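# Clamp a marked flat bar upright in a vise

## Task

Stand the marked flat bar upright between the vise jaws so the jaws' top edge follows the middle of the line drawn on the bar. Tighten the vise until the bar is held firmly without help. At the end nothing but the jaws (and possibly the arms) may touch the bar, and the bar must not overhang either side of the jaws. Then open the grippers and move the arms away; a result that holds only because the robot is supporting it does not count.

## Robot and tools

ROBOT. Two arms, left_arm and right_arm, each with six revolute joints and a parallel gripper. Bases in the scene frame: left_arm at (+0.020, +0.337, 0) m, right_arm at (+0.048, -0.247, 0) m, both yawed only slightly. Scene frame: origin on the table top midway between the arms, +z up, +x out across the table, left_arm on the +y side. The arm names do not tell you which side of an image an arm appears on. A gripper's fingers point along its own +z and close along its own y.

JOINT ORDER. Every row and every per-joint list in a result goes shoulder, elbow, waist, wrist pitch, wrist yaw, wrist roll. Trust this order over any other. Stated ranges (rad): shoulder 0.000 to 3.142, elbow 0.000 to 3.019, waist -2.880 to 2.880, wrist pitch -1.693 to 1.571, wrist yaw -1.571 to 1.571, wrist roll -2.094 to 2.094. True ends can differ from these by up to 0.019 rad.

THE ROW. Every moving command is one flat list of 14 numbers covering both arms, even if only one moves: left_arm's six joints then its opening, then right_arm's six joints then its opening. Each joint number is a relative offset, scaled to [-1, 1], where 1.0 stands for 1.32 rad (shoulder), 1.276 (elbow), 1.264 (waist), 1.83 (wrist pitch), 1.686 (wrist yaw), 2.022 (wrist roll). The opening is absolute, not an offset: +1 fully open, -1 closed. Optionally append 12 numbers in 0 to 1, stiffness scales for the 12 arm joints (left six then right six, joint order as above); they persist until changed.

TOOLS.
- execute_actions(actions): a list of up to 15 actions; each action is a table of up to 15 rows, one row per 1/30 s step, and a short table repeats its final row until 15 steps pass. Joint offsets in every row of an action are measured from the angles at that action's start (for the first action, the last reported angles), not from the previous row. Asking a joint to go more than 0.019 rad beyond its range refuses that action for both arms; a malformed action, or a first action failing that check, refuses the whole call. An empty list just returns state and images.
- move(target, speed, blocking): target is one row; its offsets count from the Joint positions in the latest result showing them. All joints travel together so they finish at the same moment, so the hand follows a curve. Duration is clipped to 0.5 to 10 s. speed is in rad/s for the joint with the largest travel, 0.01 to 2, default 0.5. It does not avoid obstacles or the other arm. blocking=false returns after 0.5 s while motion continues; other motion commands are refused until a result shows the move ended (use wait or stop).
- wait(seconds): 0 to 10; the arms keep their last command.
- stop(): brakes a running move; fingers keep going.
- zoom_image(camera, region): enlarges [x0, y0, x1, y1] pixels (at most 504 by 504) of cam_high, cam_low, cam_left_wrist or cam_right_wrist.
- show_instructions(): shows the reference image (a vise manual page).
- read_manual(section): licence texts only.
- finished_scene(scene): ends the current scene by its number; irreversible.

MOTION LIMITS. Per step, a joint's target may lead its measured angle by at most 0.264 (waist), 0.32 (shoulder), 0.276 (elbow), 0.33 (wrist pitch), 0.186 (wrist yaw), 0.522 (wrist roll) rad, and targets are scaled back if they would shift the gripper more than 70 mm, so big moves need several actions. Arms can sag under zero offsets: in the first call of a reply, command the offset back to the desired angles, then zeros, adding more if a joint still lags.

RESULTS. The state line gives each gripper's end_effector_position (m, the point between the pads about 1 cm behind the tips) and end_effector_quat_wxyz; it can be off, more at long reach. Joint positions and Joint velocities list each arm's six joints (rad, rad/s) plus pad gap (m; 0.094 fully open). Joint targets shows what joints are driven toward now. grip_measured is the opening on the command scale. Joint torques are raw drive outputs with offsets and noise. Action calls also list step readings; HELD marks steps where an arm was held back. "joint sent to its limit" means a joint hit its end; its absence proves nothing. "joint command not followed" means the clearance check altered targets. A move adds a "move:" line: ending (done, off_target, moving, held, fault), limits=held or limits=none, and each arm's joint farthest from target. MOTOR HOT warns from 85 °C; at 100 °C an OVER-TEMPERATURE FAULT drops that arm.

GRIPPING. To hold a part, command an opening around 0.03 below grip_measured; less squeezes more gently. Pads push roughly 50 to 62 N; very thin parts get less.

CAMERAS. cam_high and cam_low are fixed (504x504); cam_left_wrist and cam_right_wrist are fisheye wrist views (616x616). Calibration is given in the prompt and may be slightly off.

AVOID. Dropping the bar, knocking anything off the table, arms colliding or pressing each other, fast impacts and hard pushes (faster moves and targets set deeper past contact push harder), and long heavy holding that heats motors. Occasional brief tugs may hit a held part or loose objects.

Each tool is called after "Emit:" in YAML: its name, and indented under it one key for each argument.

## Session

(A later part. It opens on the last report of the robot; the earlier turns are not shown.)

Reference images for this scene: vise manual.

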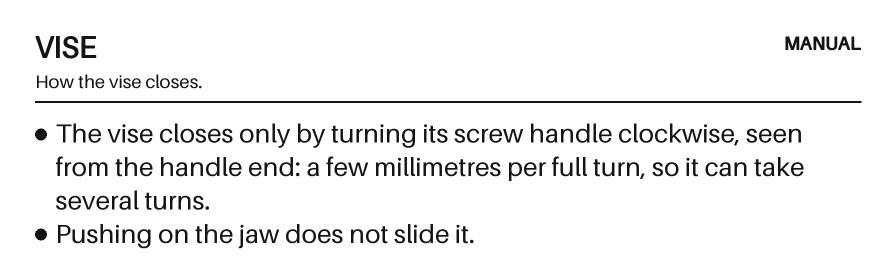

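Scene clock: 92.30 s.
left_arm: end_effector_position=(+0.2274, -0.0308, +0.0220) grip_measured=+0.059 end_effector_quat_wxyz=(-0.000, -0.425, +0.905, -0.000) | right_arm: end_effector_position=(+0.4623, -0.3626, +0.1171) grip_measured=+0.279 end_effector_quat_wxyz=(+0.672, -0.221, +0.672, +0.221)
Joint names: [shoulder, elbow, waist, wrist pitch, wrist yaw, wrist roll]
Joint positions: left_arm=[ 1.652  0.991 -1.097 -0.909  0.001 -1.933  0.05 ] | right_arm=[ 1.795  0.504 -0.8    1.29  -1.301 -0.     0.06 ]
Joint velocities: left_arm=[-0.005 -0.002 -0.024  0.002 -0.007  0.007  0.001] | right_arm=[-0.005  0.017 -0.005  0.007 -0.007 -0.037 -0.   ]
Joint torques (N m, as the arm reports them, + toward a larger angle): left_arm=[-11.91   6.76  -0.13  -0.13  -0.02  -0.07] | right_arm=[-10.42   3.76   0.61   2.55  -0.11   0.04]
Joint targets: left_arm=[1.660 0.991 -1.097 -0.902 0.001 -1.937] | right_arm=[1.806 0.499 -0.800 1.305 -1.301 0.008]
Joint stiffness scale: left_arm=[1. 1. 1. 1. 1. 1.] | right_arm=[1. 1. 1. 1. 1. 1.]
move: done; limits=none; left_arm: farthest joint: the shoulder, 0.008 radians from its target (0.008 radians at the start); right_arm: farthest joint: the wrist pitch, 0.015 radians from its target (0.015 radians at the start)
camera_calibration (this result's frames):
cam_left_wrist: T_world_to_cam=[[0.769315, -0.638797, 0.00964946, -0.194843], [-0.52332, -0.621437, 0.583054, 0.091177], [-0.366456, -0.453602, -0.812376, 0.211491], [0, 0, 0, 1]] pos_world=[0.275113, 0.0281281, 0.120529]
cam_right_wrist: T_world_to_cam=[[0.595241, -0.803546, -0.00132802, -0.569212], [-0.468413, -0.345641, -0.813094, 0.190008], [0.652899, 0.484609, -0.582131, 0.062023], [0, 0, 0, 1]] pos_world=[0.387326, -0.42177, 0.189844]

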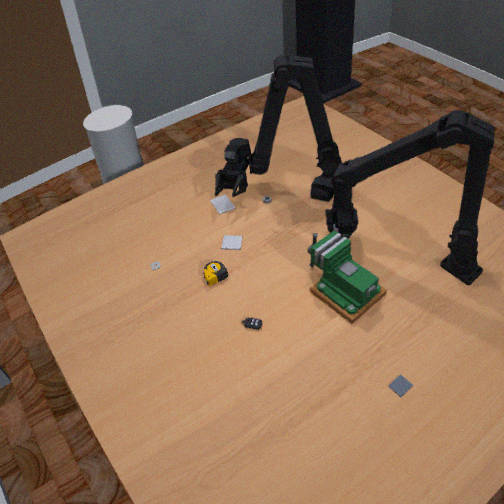

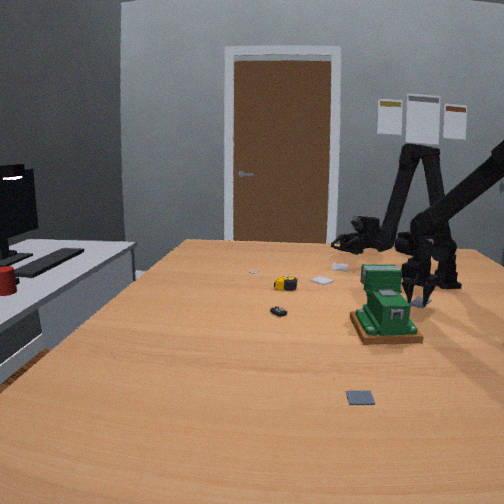

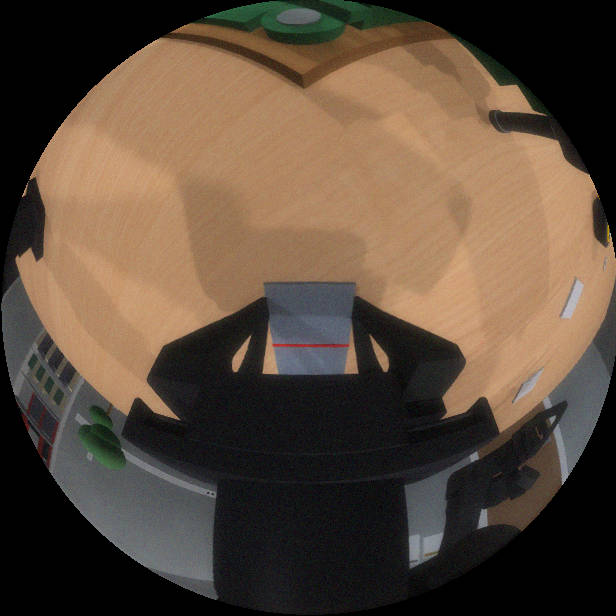

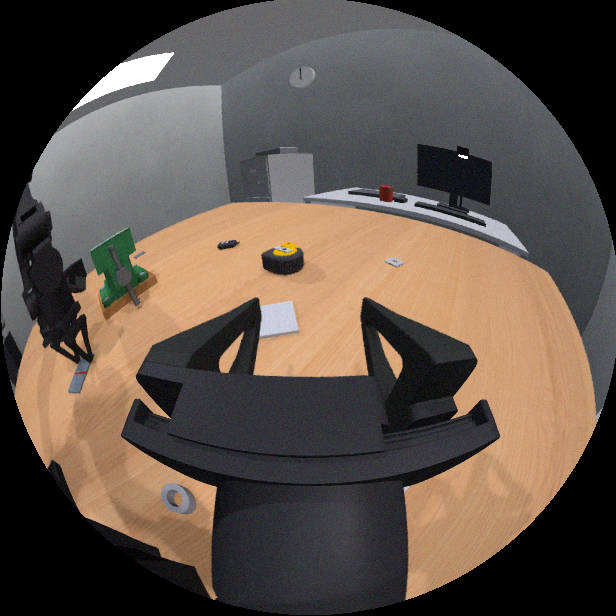

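Emit:
execute_actions:
  actions:
    - [[0.006, 0.0, 0.0, 0.004, 0, -0.002, 0.028, 0.008, -0.004, 0, 0.008, 0, 0.004, 0.277]]

Emit:
move:
  target: [-0.0371, -0.0108, -0.0807, -0.0251, 0, 0.96, 0.028, 0.008, -0.004, 0, 0.008, 0, 0.004, 0.277]
  speed: 0.7

Scene clock: 99.83 s.
left_arm: end_effector_position=(+0.2274, -0.0308, +0.0220) grip_measured=+0.042 end_effector_quat_wxyz=(-0.000, -0.425, +0.905, -0.000) | right_arm: end_effector_position=(+0.4623, -0.3626, +0.1171) grip_measured=+0.279 end_effector_quat_wxyz=(+0.672, -0.221, +0.672, +0.221)
Joint names: [shoulder, elbow, waist, wrist pitch, wrist yaw, wrist roll]
Joint positions: left_arm=[ 1.652  0.991 -1.097 -0.909  0.001 -1.933  0.049] | right_arm=[ 1.795  0.504 -0.8    1.29  -1.301 -0.     0.06 ]
Joint velocities: left_arm=[-0.015 -0.002 -0.005  0.007  0.037 -0.007 -0.001] | right_arm=[-0.005 -0.002 -0.015 -0.017 -0.051 -0.066 -0.001]
Joint torques (N m, as the arm reports them, + toward a larger angle): left_arm=[-10.94   6.9    0.79   0.07   0.    -0.03] | right_arm=[-10.45   3.76   0.65   2.55  -0.11   0.05]
Joint targets: left_arm=[1.660 0.991 -1.097 -0.902 0.001 -1.937] | right_arm=[1.806 0.499 -0.800 1.305 -1.301 0.008]
Joint stiffness scale: left_arm=[1. 1. 1. 1. 1. 1.] | right_arm=[1. 1. 1. 1. 1. 1.]
Step readings (joint positions):
0: left_arm=[1.652 0.991 -1.097 -0.909 0.001 -1.933] | right_arm=[1.795 0.504 -0.800 1.290 -1.301 -0.000]
1: left_arm=[1.652 0.991 -1.097 -0.909 0.001 -1.933] | right_arm=[1.795 0.504 -0.800 1.290 -1.301 -0.000]
2: left_arm=[1.652 0.991 -1.097 -0.909 0.001 -1.933] | right_arm=[1.795 0.504 -0.800 1.290 -1.301 -0.000]
4: left_arm=[1.652 0.991 -1.097 -0.909 0.001 -1.933] | right_arm=[1.795 0.504 -0.800 1.290 -1.301 -0.000]
8: left_arm=[1.652 0.991 -1.097 -0.909 0.001 -1.933] | right_arm=[1.795 0.504 -0.800 1.290 -1.301 -0.000]
15: Joint positions above
camera_calibration (this result's frames):
cam_left_wrist: T_world_to_cam=[[0.769315, -0.638797, 0.00964946, -0.194843], [-0.52332, -0.621437, 0.583054, 0.091177], [-0.366456, -0.453602, -0.812376, 0.211491], [0, 0, 0, 1]] pos_world=[0.275113, 0.0281281, 0.120529]
cam_right_wrist: T_world_to_cam=[[0.595241, -0.803546, -0.00132802, -0.569212], [-0.468413, -0.345641, -0.813094, 0.190008], [0.652899, 0.484609, -0.582131, 0.062023], [0, 0, 0, 1]] pos_world=[0.387326, -0.42177, 0.189844]

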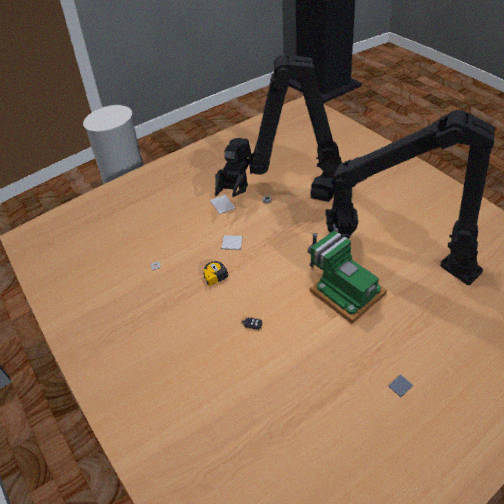

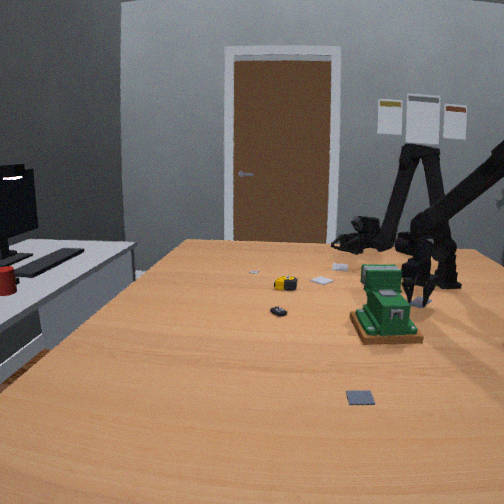

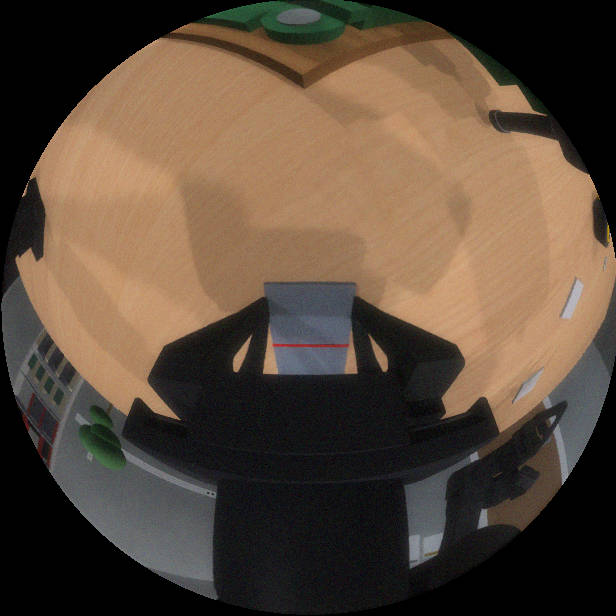

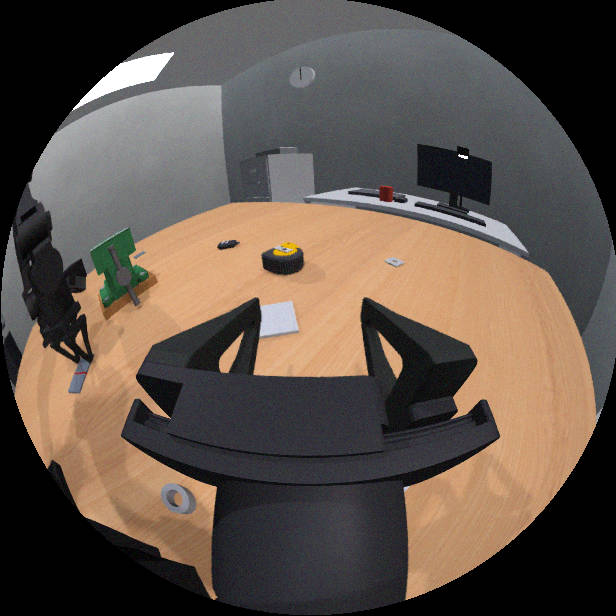

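Scene clock: 103.47 s.
left_arm: end_effector_position=(+0.1898, -0.0379, +0.0299) grip_measured=+0.041 end_effector_quat_wxyz=(-0.005, +0.541, +0.841, +0.003) | right_arm: end_effector_position=(+0.4623, -0.3626, +0.1171) grip_measured=+0.279 end_effector_quat_wxyz=(+0.672, -0.221, +0.672, +0.221)
Joint names: [shoulder, elbow, waist, wrist pitch, wrist yaw, wrist roll]
Joint positions: left_arm=[ 1.621  0.976 -1.185 -0.936  0.001  0.     0.049] | right_arm=[ 1.795  0.504 -0.8    1.29  -1.301 -0.     0.06 ]
Joint velocities: left_arm=[-0.005 -0.022  0.015 -0.017 -0.007 -0.095  0.   ] | right_arm=[-0.015  0.002 -0.015  0.002 -0.007 -0.051 -0.001]
Joint torques (N m, as the arm reports them, + toward a larger angle): left_arm=[-13.71   7.11  -0.76  -0.61   0.17   0.06] | right_arm=[-10.46   3.75   0.63   2.55  -0.11   0.05]
Joint targets: left_arm=[1.603 0.977 -1.198 -0.955 0.001 0.008] | right_arm=[1.806 0.499 -0.800 1.305 -1.301 0.008]
Joint stiffness scale: left_arm=[1. 1. 1. 1. 1. 1.] | right_arm=[1. 1. 1. 1. 1. 1.]
move: done; limits=none; left_arm: farthest joint: the wrist pitch, 0.019 radians from its target (0.046 radians at the start); right_arm: farthest joint: the wrist pitch, 0.015 radians from its target (0.015 radians at the start)
camera_calibration (this result's frames):
cam_left_wrist: T_world_to_cam=[[-0.909896, -0.414721, 0.00979697, 0.156724], [-0.329343, 0.736534, 0.590806, 0.0768321], [-0.252235, 0.534346, -0.806754, 0.21649], [0, 0, 0, 1]] pos_world=[0.222513, -0.107273, 0.127726]
cam_right_wrist: T_world_to_cam=[[0.595241, -0.803546, -0.00132802, -0.569212], [-0.468413, -0.345641, -0.813094, 0.190008], [0.652899, 0.484609, -0.582131, 0.062023], [0, 0, 0, 1]] pos_world=[0.387326, -0.42177, 0.189844]

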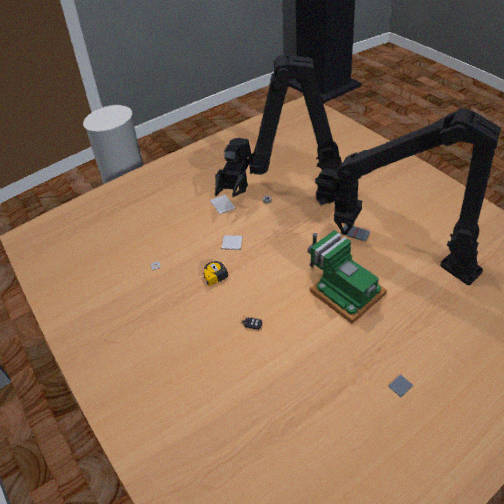

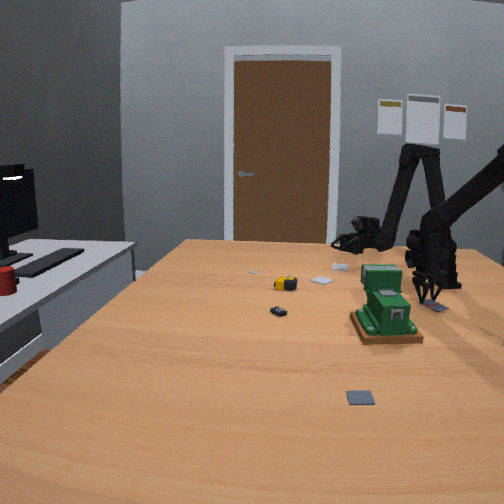

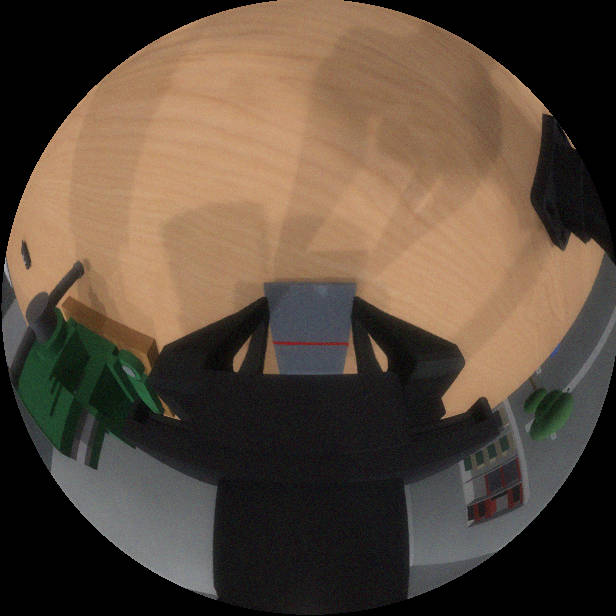

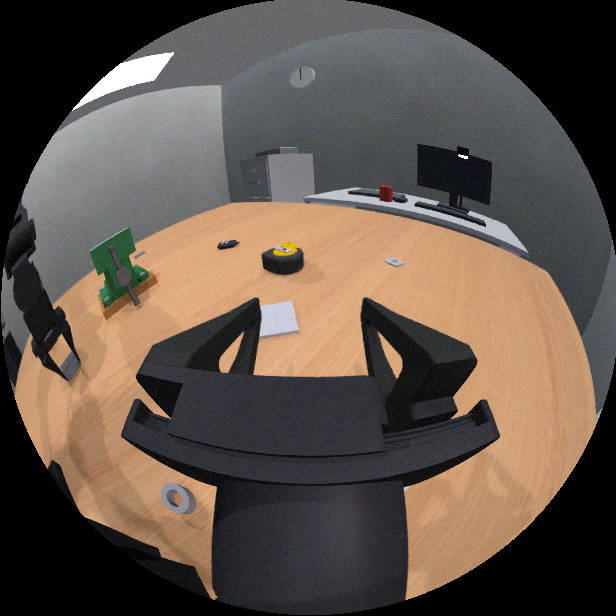

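Emit:
move:
  target: [0.028, 0.0, -0.004, -0.004, 0, 0.002, 0.028, 0.008, -0.004, 0, 0.008, 0, 0.004, 0.277]
  speed: 0.05

Scene clock: 106.57 s.
left_arm: end_effector_position=(+0.1890, -0.0360, +0.0222) grip_measured=+0.041 end_effector_quat_wxyz=(-0.013, +0.541, +0.841, +0.008) | right_arm: end_effector_position=(+0.4623, -0.3626, +0.1171) grip_measured=+0.279 end_effector_quat_wxyz=(+0.672, -0.221, +0.672, +0.221)
Joint names: [shoulder, elbow, waist, wrist pitch, wrist yaw, wrist roll]
Joint positions: left_arm=[ 1.64   0.976 -1.185 -0.936  0.001  0.001  0.049] | right_arm=[ 1.795  0.504 -0.8    1.29  -1.301 -0.     0.06 ]
Joint velocities: left_arm=[-0.015 -0.022 -0.024  0.002  0.007 -0.007  0.   ] | right_arm=[ 0.005  0.022 -0.005 -0.017  0.037  0.081 -0.001]
Joint torques (N m, as the arm reports them, + toward a larger angle): left_arm=[-11.08   7.18   0.74  -0.52   0.1    0.  ] | right_arm=[-10.42   3.75   0.63   2.55  -0.11   0.04]
Joint targets: left_arm=[1.658 0.976 -1.190 -0.944 0.001 0.004] | right_arm=[1.806 0.499 -0.800 1.305 -1.301 0.008]
Joint stiffness scale: left_arm=[1. 1. 1. 1. 1. 1.] | right_arm=[1. 1. 1. 1. 1. 1.]
move: done; limits=none; left_arm: farthest joint: the shoulder, 0.017 radians from its target (0.037 radians at the start); right_arm: farthest joint: the wrist pitch, 0.015 radians from its target (0.015 radians at the start)
camera_calibration (this result's frames):
cam_left_wrist: T_world_to_cam=[[-0.910131, -0.414203, 0.0098212, 0.156862], [-0.323849, 0.72598, 0.606692, 0.0779396], [-0.258424, 0.548989, -0.794876, 0.210484], [0, 0, 0, 1]] pos_world=[0.222399, -0.107163, 0.118482]
cam_right_wrist: T_world_to_cam=[[0.595241, -0.803546, -0.00132802, -0.569212], [-0.468413, -0.345641, -0.813094, 0.190008], [0.652899, 0.484609, -0.582131, 0.062023], [0, 0, 0, 1]] pos_world=[0.387326, -0.42177, 0.189844]

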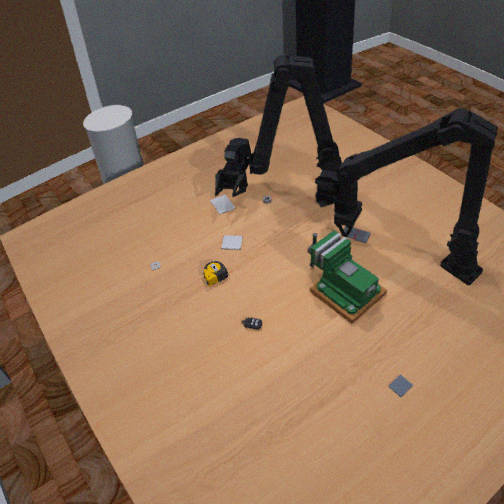

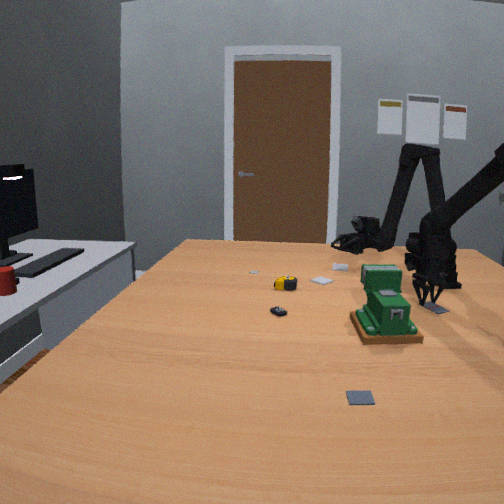

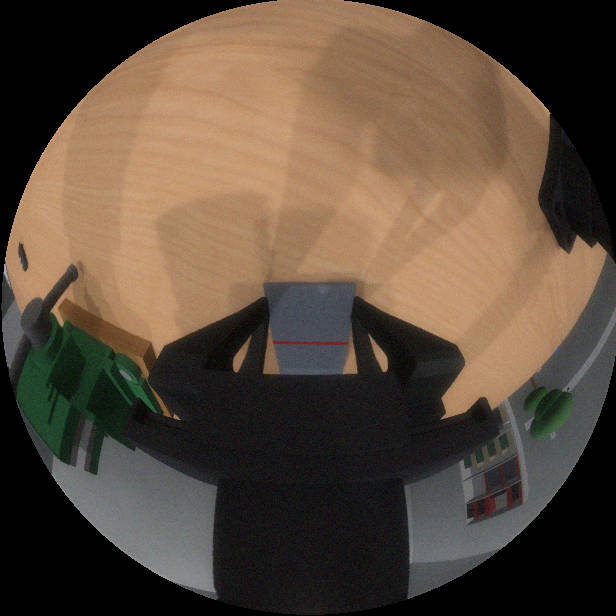

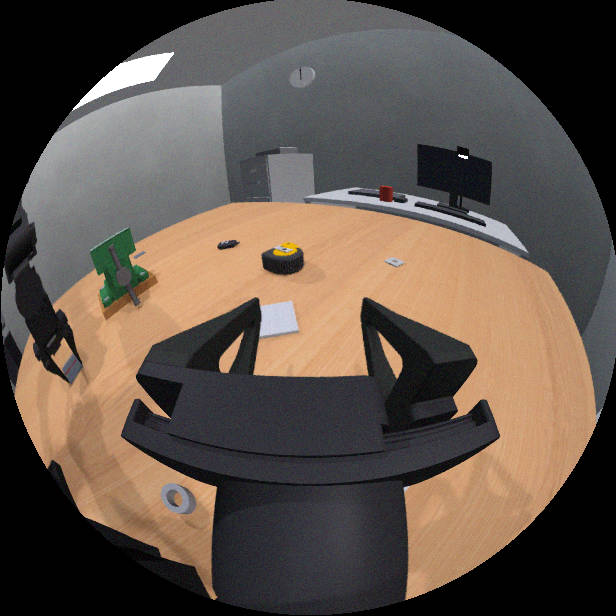

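Emit:
move:
  target: [0.1575, 0.2024, -0.002, -0.2127, 0, 0.0, 0.16, 0.008, -0.004, 0, 0.008, 0, 0.004, 0.277]
  speed: 0.2

Scene clock: 112.80 s.
left_arm: end_effector_position=(+0.1872, -0.0320, +0.0246) grip_measured=+0.157 end_effector_quat_wxyz=(-0.153, +0.532, +0.827, +0.098) | right_arm: end_effector_position=(+0.4623, -0.3626, +0.1171) grip_measured=+0.279 end_effector_quat_wxyz=(+0.672, -0.221, +0.672, +0.221)
Joint names: [shoulder, elbow, waist, wrist pitch, wrist yaw, wrist roll]
Joint positions: left_arm=[ 1.829  1.199 -1.185 -1.306  0.001  0.001  0.054] | right_arm=[ 1.795  0.504 -0.8    1.29  -1.301 -0.     0.06 ]
Joint velocities: left_arm=[ 0.005 -0.012  0.005 -0.007 -0.022  0.022  0.001] | right_arm=[-0.005 -0.007  0.005 -0.002 -0.066 -0.081 -0.   ]
Joint torques (N m, as the arm reports them, + toward a larger angle): left_arm=[-13.4    9.23  -0.2   -1.52   0.16  -0.08] | right_arm=[-10.42   3.76   0.63   2.55  -0.11   0.04]
Joint targets: left_arm=[1.848 1.234 -1.187 -1.325 0.001 0.001] | right_arm=[1.806 0.499 -0.800 1.305 -1.301 0.008]
Joint stiffness scale: left_arm=[1. 1. 1. 1. 1. 1.] | right_arm=[1. 1. 1. 1. 1. 1.]
move: off_target (left_arm); limits=none; left_arm: farthest joint: the elbow, 0.036 radians from its target (0.258 radians at the start); right_arm: farthest joint: the wrist pitch, 0.015 radians from its target (0.015 radians at the start)
camera_calibration (this result's frames):
cam_left_wrist: T_world_to_cam=[[-0.908774, -0.417181, 0.00951291, 0.156493], [-0.222652, 0.504048, 0.834483, 0.0413821], [-0.352925, 0.756238, -0.550951, 0.228094], [0, 0, 0, 1]] pos_world=[0.23193, -0.128066, 0.0896472]
cam_right_wrist: T_world_to_cam=[[0.595241, -0.803546, -0.00132802, -0.569212], [-0.468413, -0.345641, -0.813094, 0.190008], [0.652899, 0.484609, -0.582131, 0.062023], [0, 0, 0, 1]] pos_world=[0.387326, -0.42177, 0.189844]

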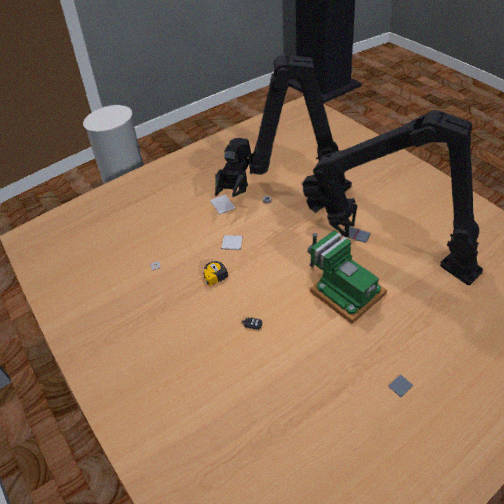

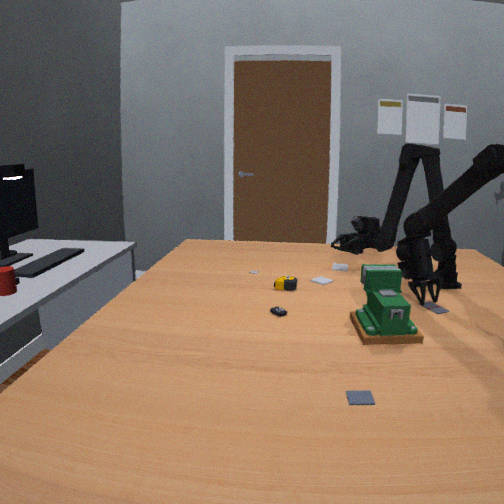

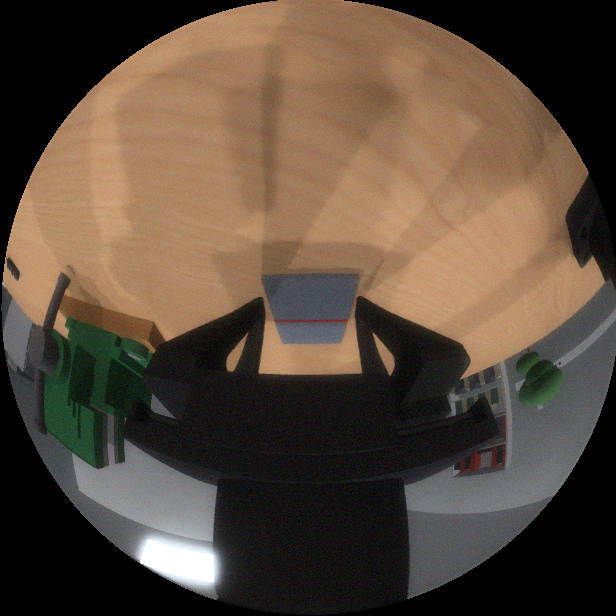

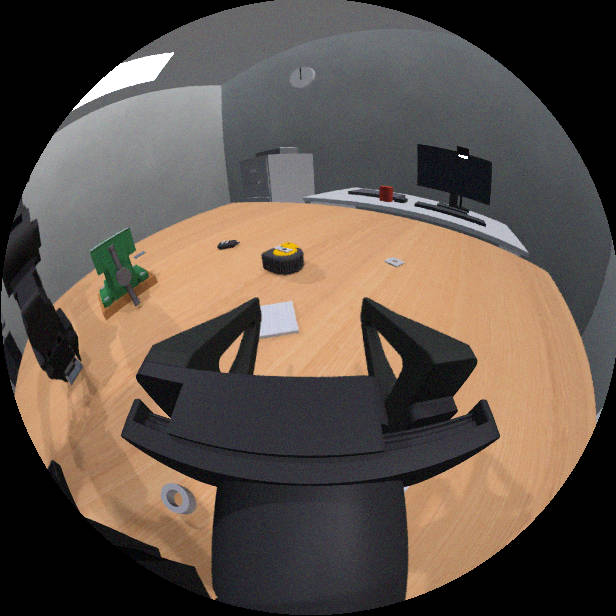

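Emit:
move:
  target: [0.0197, 0.0401, -0.002, -0.008, 0, 0.0, 0.16, 0.008, -0.004, 0, 0.008, 0, 0.004, 0.277]
  speed: 0.05

Scene clock: 116.50 s.
left_arm: end_effector_position=(+0.1900, -0.0383, +0.0267) grip_measured=+0.157 end_effector_quat_wxyz=(-0.148, +0.533, +0.828, +0.095) | right_arm: end_effector_position=(+0.4623, -0.3626, +0.1171) grip_measured=+0.279 end_effector_quat_wxyz=(+0.672, -0.221, +0.672, +0.221)
Joint names: [shoulder, elbow, waist, wrist pitch, wrist yaw, wrist roll]
Joint positions: left_arm=[ 1.833  1.215 -1.185 -1.306  0.001  0.001  0.054] | right_arm=[ 1.795  0.504 -0.8    1.29  -1.301 -0.     0.06 ]
Joint velocities: left_arm=[ 0.005 -0.002  0.005 -0.007 -0.051 -0.051  0.   ] | right_arm=[ 0.005 -0.002 -0.015  0.002 -0.051 -0.022 -0.   ]
Joint torques (N m, as the arm reports them, + toward a larger angle): left_arm=[-12.7    9.25  -0.99  -1.17   0.08  -0.07] | right_arm=[-10.44   3.76   0.63   2.55  -0.11   0.04]
Joint targets: left_arm=[1.855 1.250 -1.187 -1.321 0.001 0.001] | right_arm=[1.806 0.499 -0.800 1.305 -1.301 0.008]
Joint stiffness scale: left_arm=[1. 1. 1. 1. 1. 1.] | right_arm=[1. 1. 1. 1. 1. 1.]
move: off_target (left_arm); limits=none; left_arm: farthest joint: the elbow, 0.036 radians from its target (0.052 radians at the start); right_arm: farthest joint: the wrist pitch, 0.015 radians from its target (0.015 radians at the start)
camera_calibration (this result's frames):
cam_left_wrist: T_world_to_cam=[[-0.908822, -0.417075, 0.00954329, 0.156468], [-0.226861, 0.513279, 0.827695, 0.0447434], [-0.350109, 0.750062, -0.561097, 0.23448], [0, 0, 0, 1]] pos_world=[0.234446, -0.133582, 0.0930389]
cam_right_wrist: T_world_to_cam=[[0.595241, -0.803546, -0.00132802, -0.569212], [-0.468413, -0.345641, -0.813094, 0.190008], [0.652899, 0.484609, -0.582131, 0.062023], [0, 0, 0, 1]] pos_world=[0.387326, -0.42177, 0.189844]

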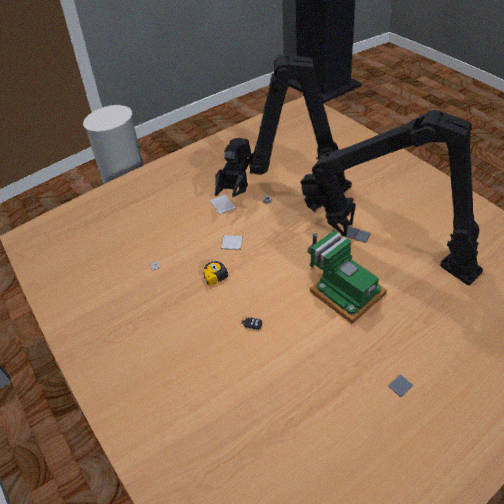

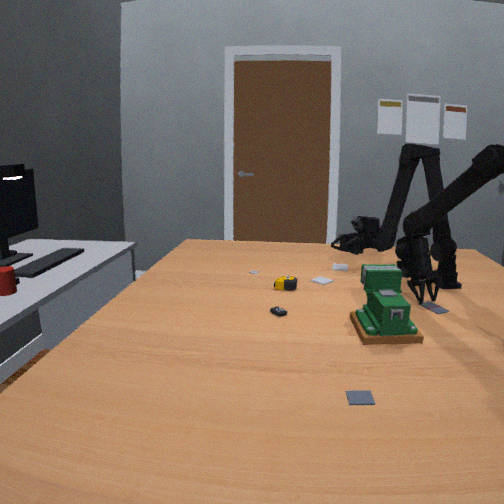

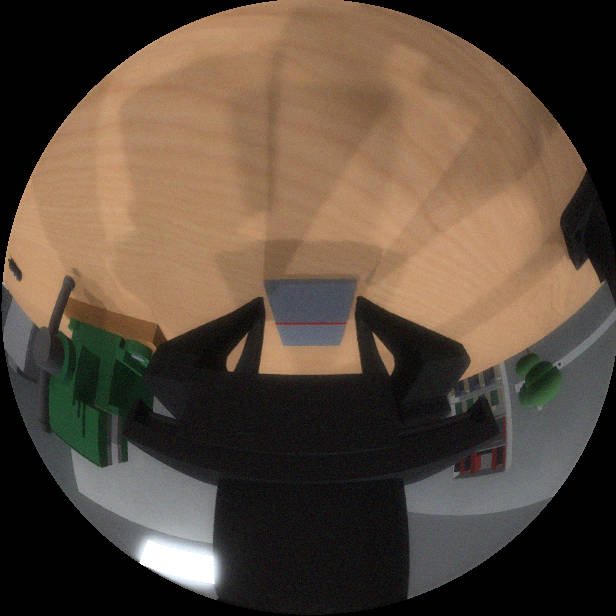

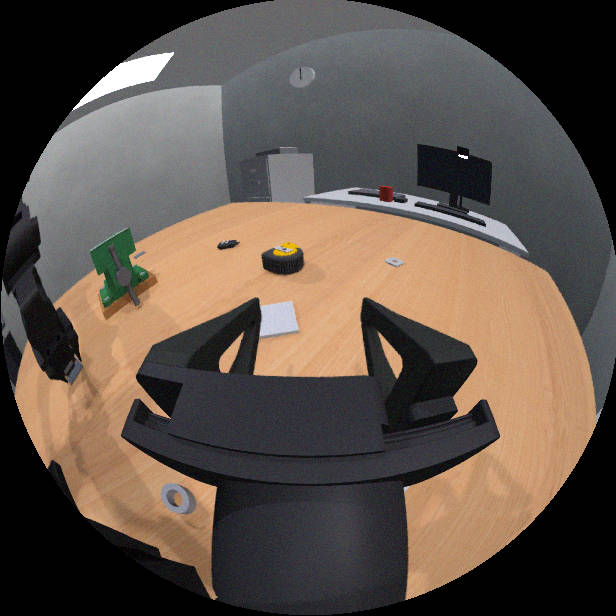

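Emit:
move:
  target: [0.0245, 0.02, -0.002, -0.006, 0, 0.0, 0.16, 0.008, -0.004, 0, 0.008, 0, 0.004, 0.277]
  speed: 0.03

Scene clock: 118.87 s.
left_arm: end_effector_position=(+0.1895, -0.0371, +0.0220) grip_measured=+0.157 end_effector_quat_wxyz=(-0.153, +0.532, +0.827, +0.098) | right_arm: end_effector_position=(+0.4623, -0.3626, +0.1171) grip_measured=+0.279 end_effector_quat_wxyz=(+0.672, -0.221, +0.672, +0.221)
Joint names: [shoulder, elbow, waist, wrist pitch, wrist yaw, wrist roll]
Joint positions: left_arm=[ 1.845  1.215 -1.185 -1.306  0.001  0.001  0.054] | right_arm=[ 1.795  0.504 -0.8    1.29  -1.301 -0.     0.06 ]
Joint velocities: left_arm=[-0.005  0.017  0.005 -0.012  0.007 -0.037  0.   ] | right_arm=[-0.015 -0.012 -0.005 -0.002  0.037  0.022  0.   ]
Joint torques (N m, as the arm reports them, + toward a larger angle): left_arm=[-12.9    8.5   -0.14  -1.02   0.06   0.03] | right_arm=[-10.41   3.76   0.63   2.55  -0.11   0.05]
Joint targets: left_arm=[1.865 1.240 -1.187 -1.317 0.001 0.001] | right_arm=[1.806 0.499 -0.800 1.305 -1.301 0.008]
Joint stiffness scale: left_arm=[1. 1. 1. 1. 1. 1.] | right_arm=[1. 1. 1. 1. 1. 1.]
move: off_target (left_arm); limits=none; left_arm: farthest joint: the elbow, 0.026 radians from its target (0.026 radians at the start); right_arm: farthest joint: the wrist pitch, 0.015 radians from its target (0.015 radians at the start)
camera_calibration (this result's frames):
cam_left_wrist: T_world_to_cam=[[-0.908774, -0.417181, 0.00951291, 0.156504], [-0.222652, 0.504048, 0.834483, 0.0466584], [-0.352925, 0.756238, -0.550951, 0.231281], [0, 0, 0, 1]] pos_world=[0.23424, -0.133131, 0.0870003]
cam_right_wrist: T_world_to_cam=[[0.595241, -0.803546, -0.00132802, -0.569212], [-0.468413, -0.345641, -0.813094, 0.190008], [0.652899, 0.484609, -0.582131, 0.062023], [0, 0, 0, 1]] pos_world=[0.387326, -0.42177, 0.189844]

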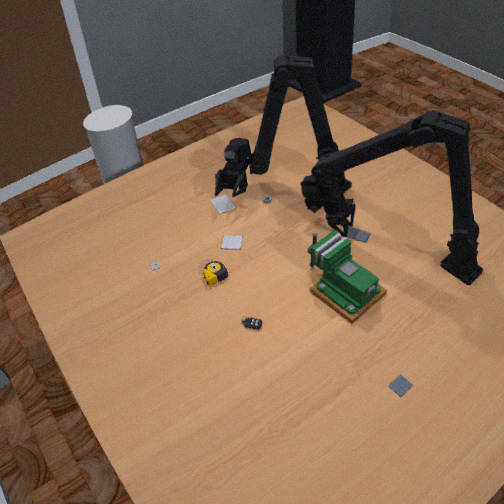

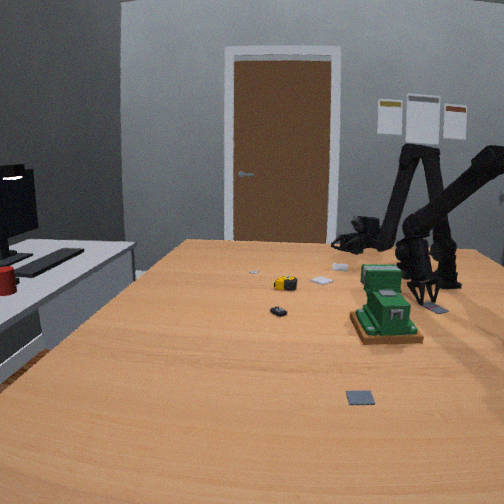

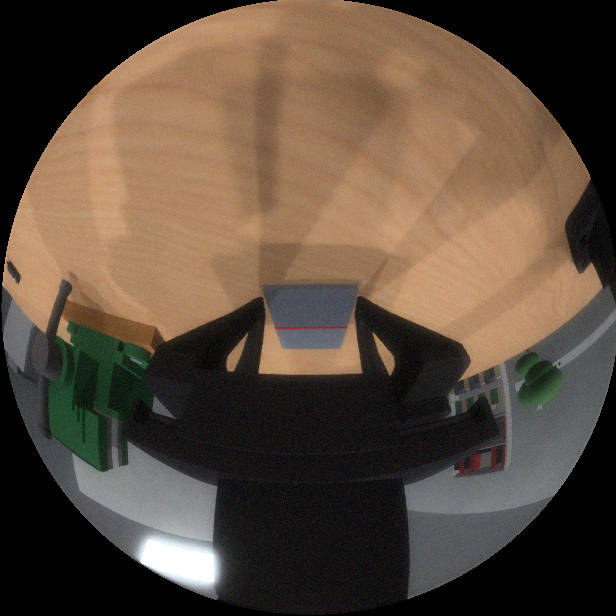

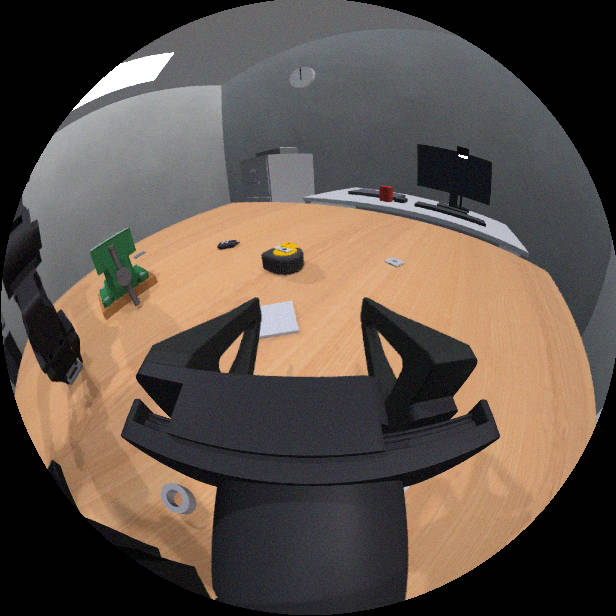

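Emit:
move:
  target: [0.0215, 0.02, -0.002, -0.006, 0, 0.0, 0.16, 0.008, -0.004, 0, 0.008, 0, 0.004, 0.277]
  speed: 0.03

Scene clock: 120.80 s.
left_arm: end_effector_position=(+0.1894, -0.0368, +0.0209) grip_measured=+0.157 end_effector_quat_wxyz=(-0.154, +0.532, +0.827, +0.099) | right_arm: end_effector_position=(+0.4623, -0.3626, +0.1171) grip_measured=+0.279 end_effector_quat_wxyz=(+0.672, -0.221, +0.672, +0.221)
Joint names: [shoulder, elbow, waist, wrist pitch, wrist yaw, wrist roll]
Joint positions: left_arm=[ 1.848  1.215 -1.185 -1.306  0.001  0.001  0.054] | right_arm=[ 1.795  0.504 -0.8    1.29  -1.301 -0.     0.06 ]
Joint velocities: left_arm=[-0.005 -0.002  0.005 -0.002  0.051 -0.007  0.001] | right_arm=[-0.005  0.002  0.005 -0.012 -0.007  0.037  0.   ]
Joint torques (N m, as the arm reports them, + toward a larger angle): left_arm=[-12.25   8.45  -0.1   -1.27   0.07  -0.01] | right_arm=[-10.43   3.76   0.63   2.55  -0.11   0.05]
Joint targets: left_arm=[1.873 1.240 -1.187 -1.317 0.001 0.001] | right_arm=[1.806 0.499 -0.800 1.305 -1.301 0.008]
Joint stiffness scale: left_arm=[1. 1. 1. 1. 1. 1.] | right_arm=[1. 1. 1. 1. 1. 1.]
move: off_target (left_arm); limits=none; left_arm: farthest joint: the shoulder, 0.026 radians from its target (0.028 radians at the start); right_arm: farthest joint: the wrist pitch, 0.015 radians from its target (0.015 radians at the start)
camera_calibration (this result's frames):
cam_left_wrist: T_world_to_cam=[[-0.908763, -0.417204, 0.00950607, 0.156512], [-0.221727, 0.502018, 0.835951, 0.0470825], [-0.353534, 0.757574, -0.548721, 0.230585], [0, 0, 0, 1]] pos_world=[0.234191, -0.133024, 0.0856802]
cam_right_wrist: T_world_to_cam=[[0.595241, -0.803546, -0.00132802, -0.569212], [-0.468413, -0.345641, -0.813094, 0.190008], [0.652899, 0.484609, -0.582131, 0.062023], [0, 0, 0, 1]] pos_world=[0.387326, -0.42177, 0.189844]

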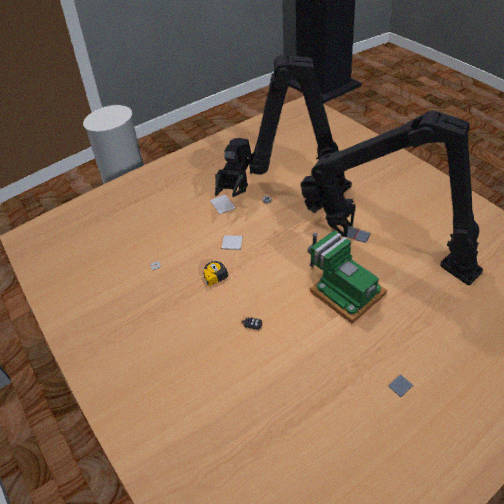

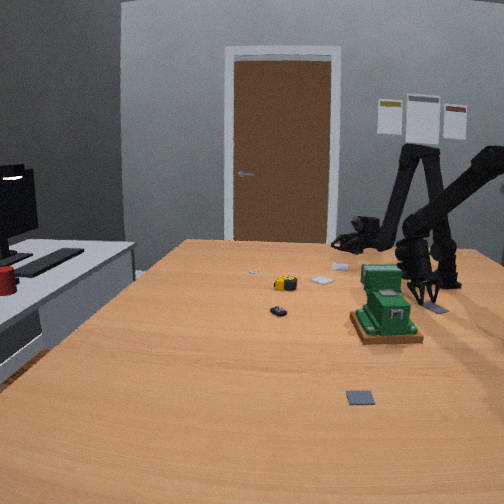

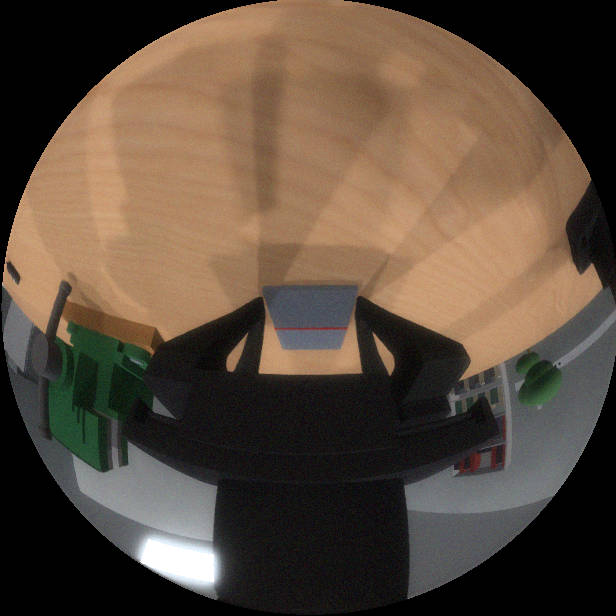

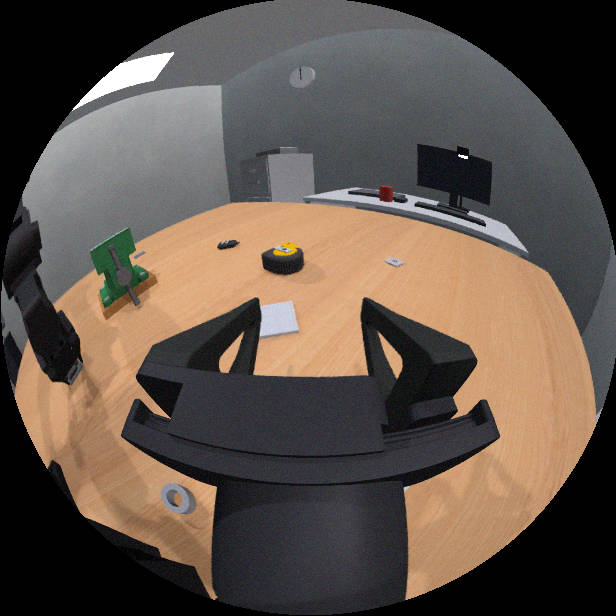

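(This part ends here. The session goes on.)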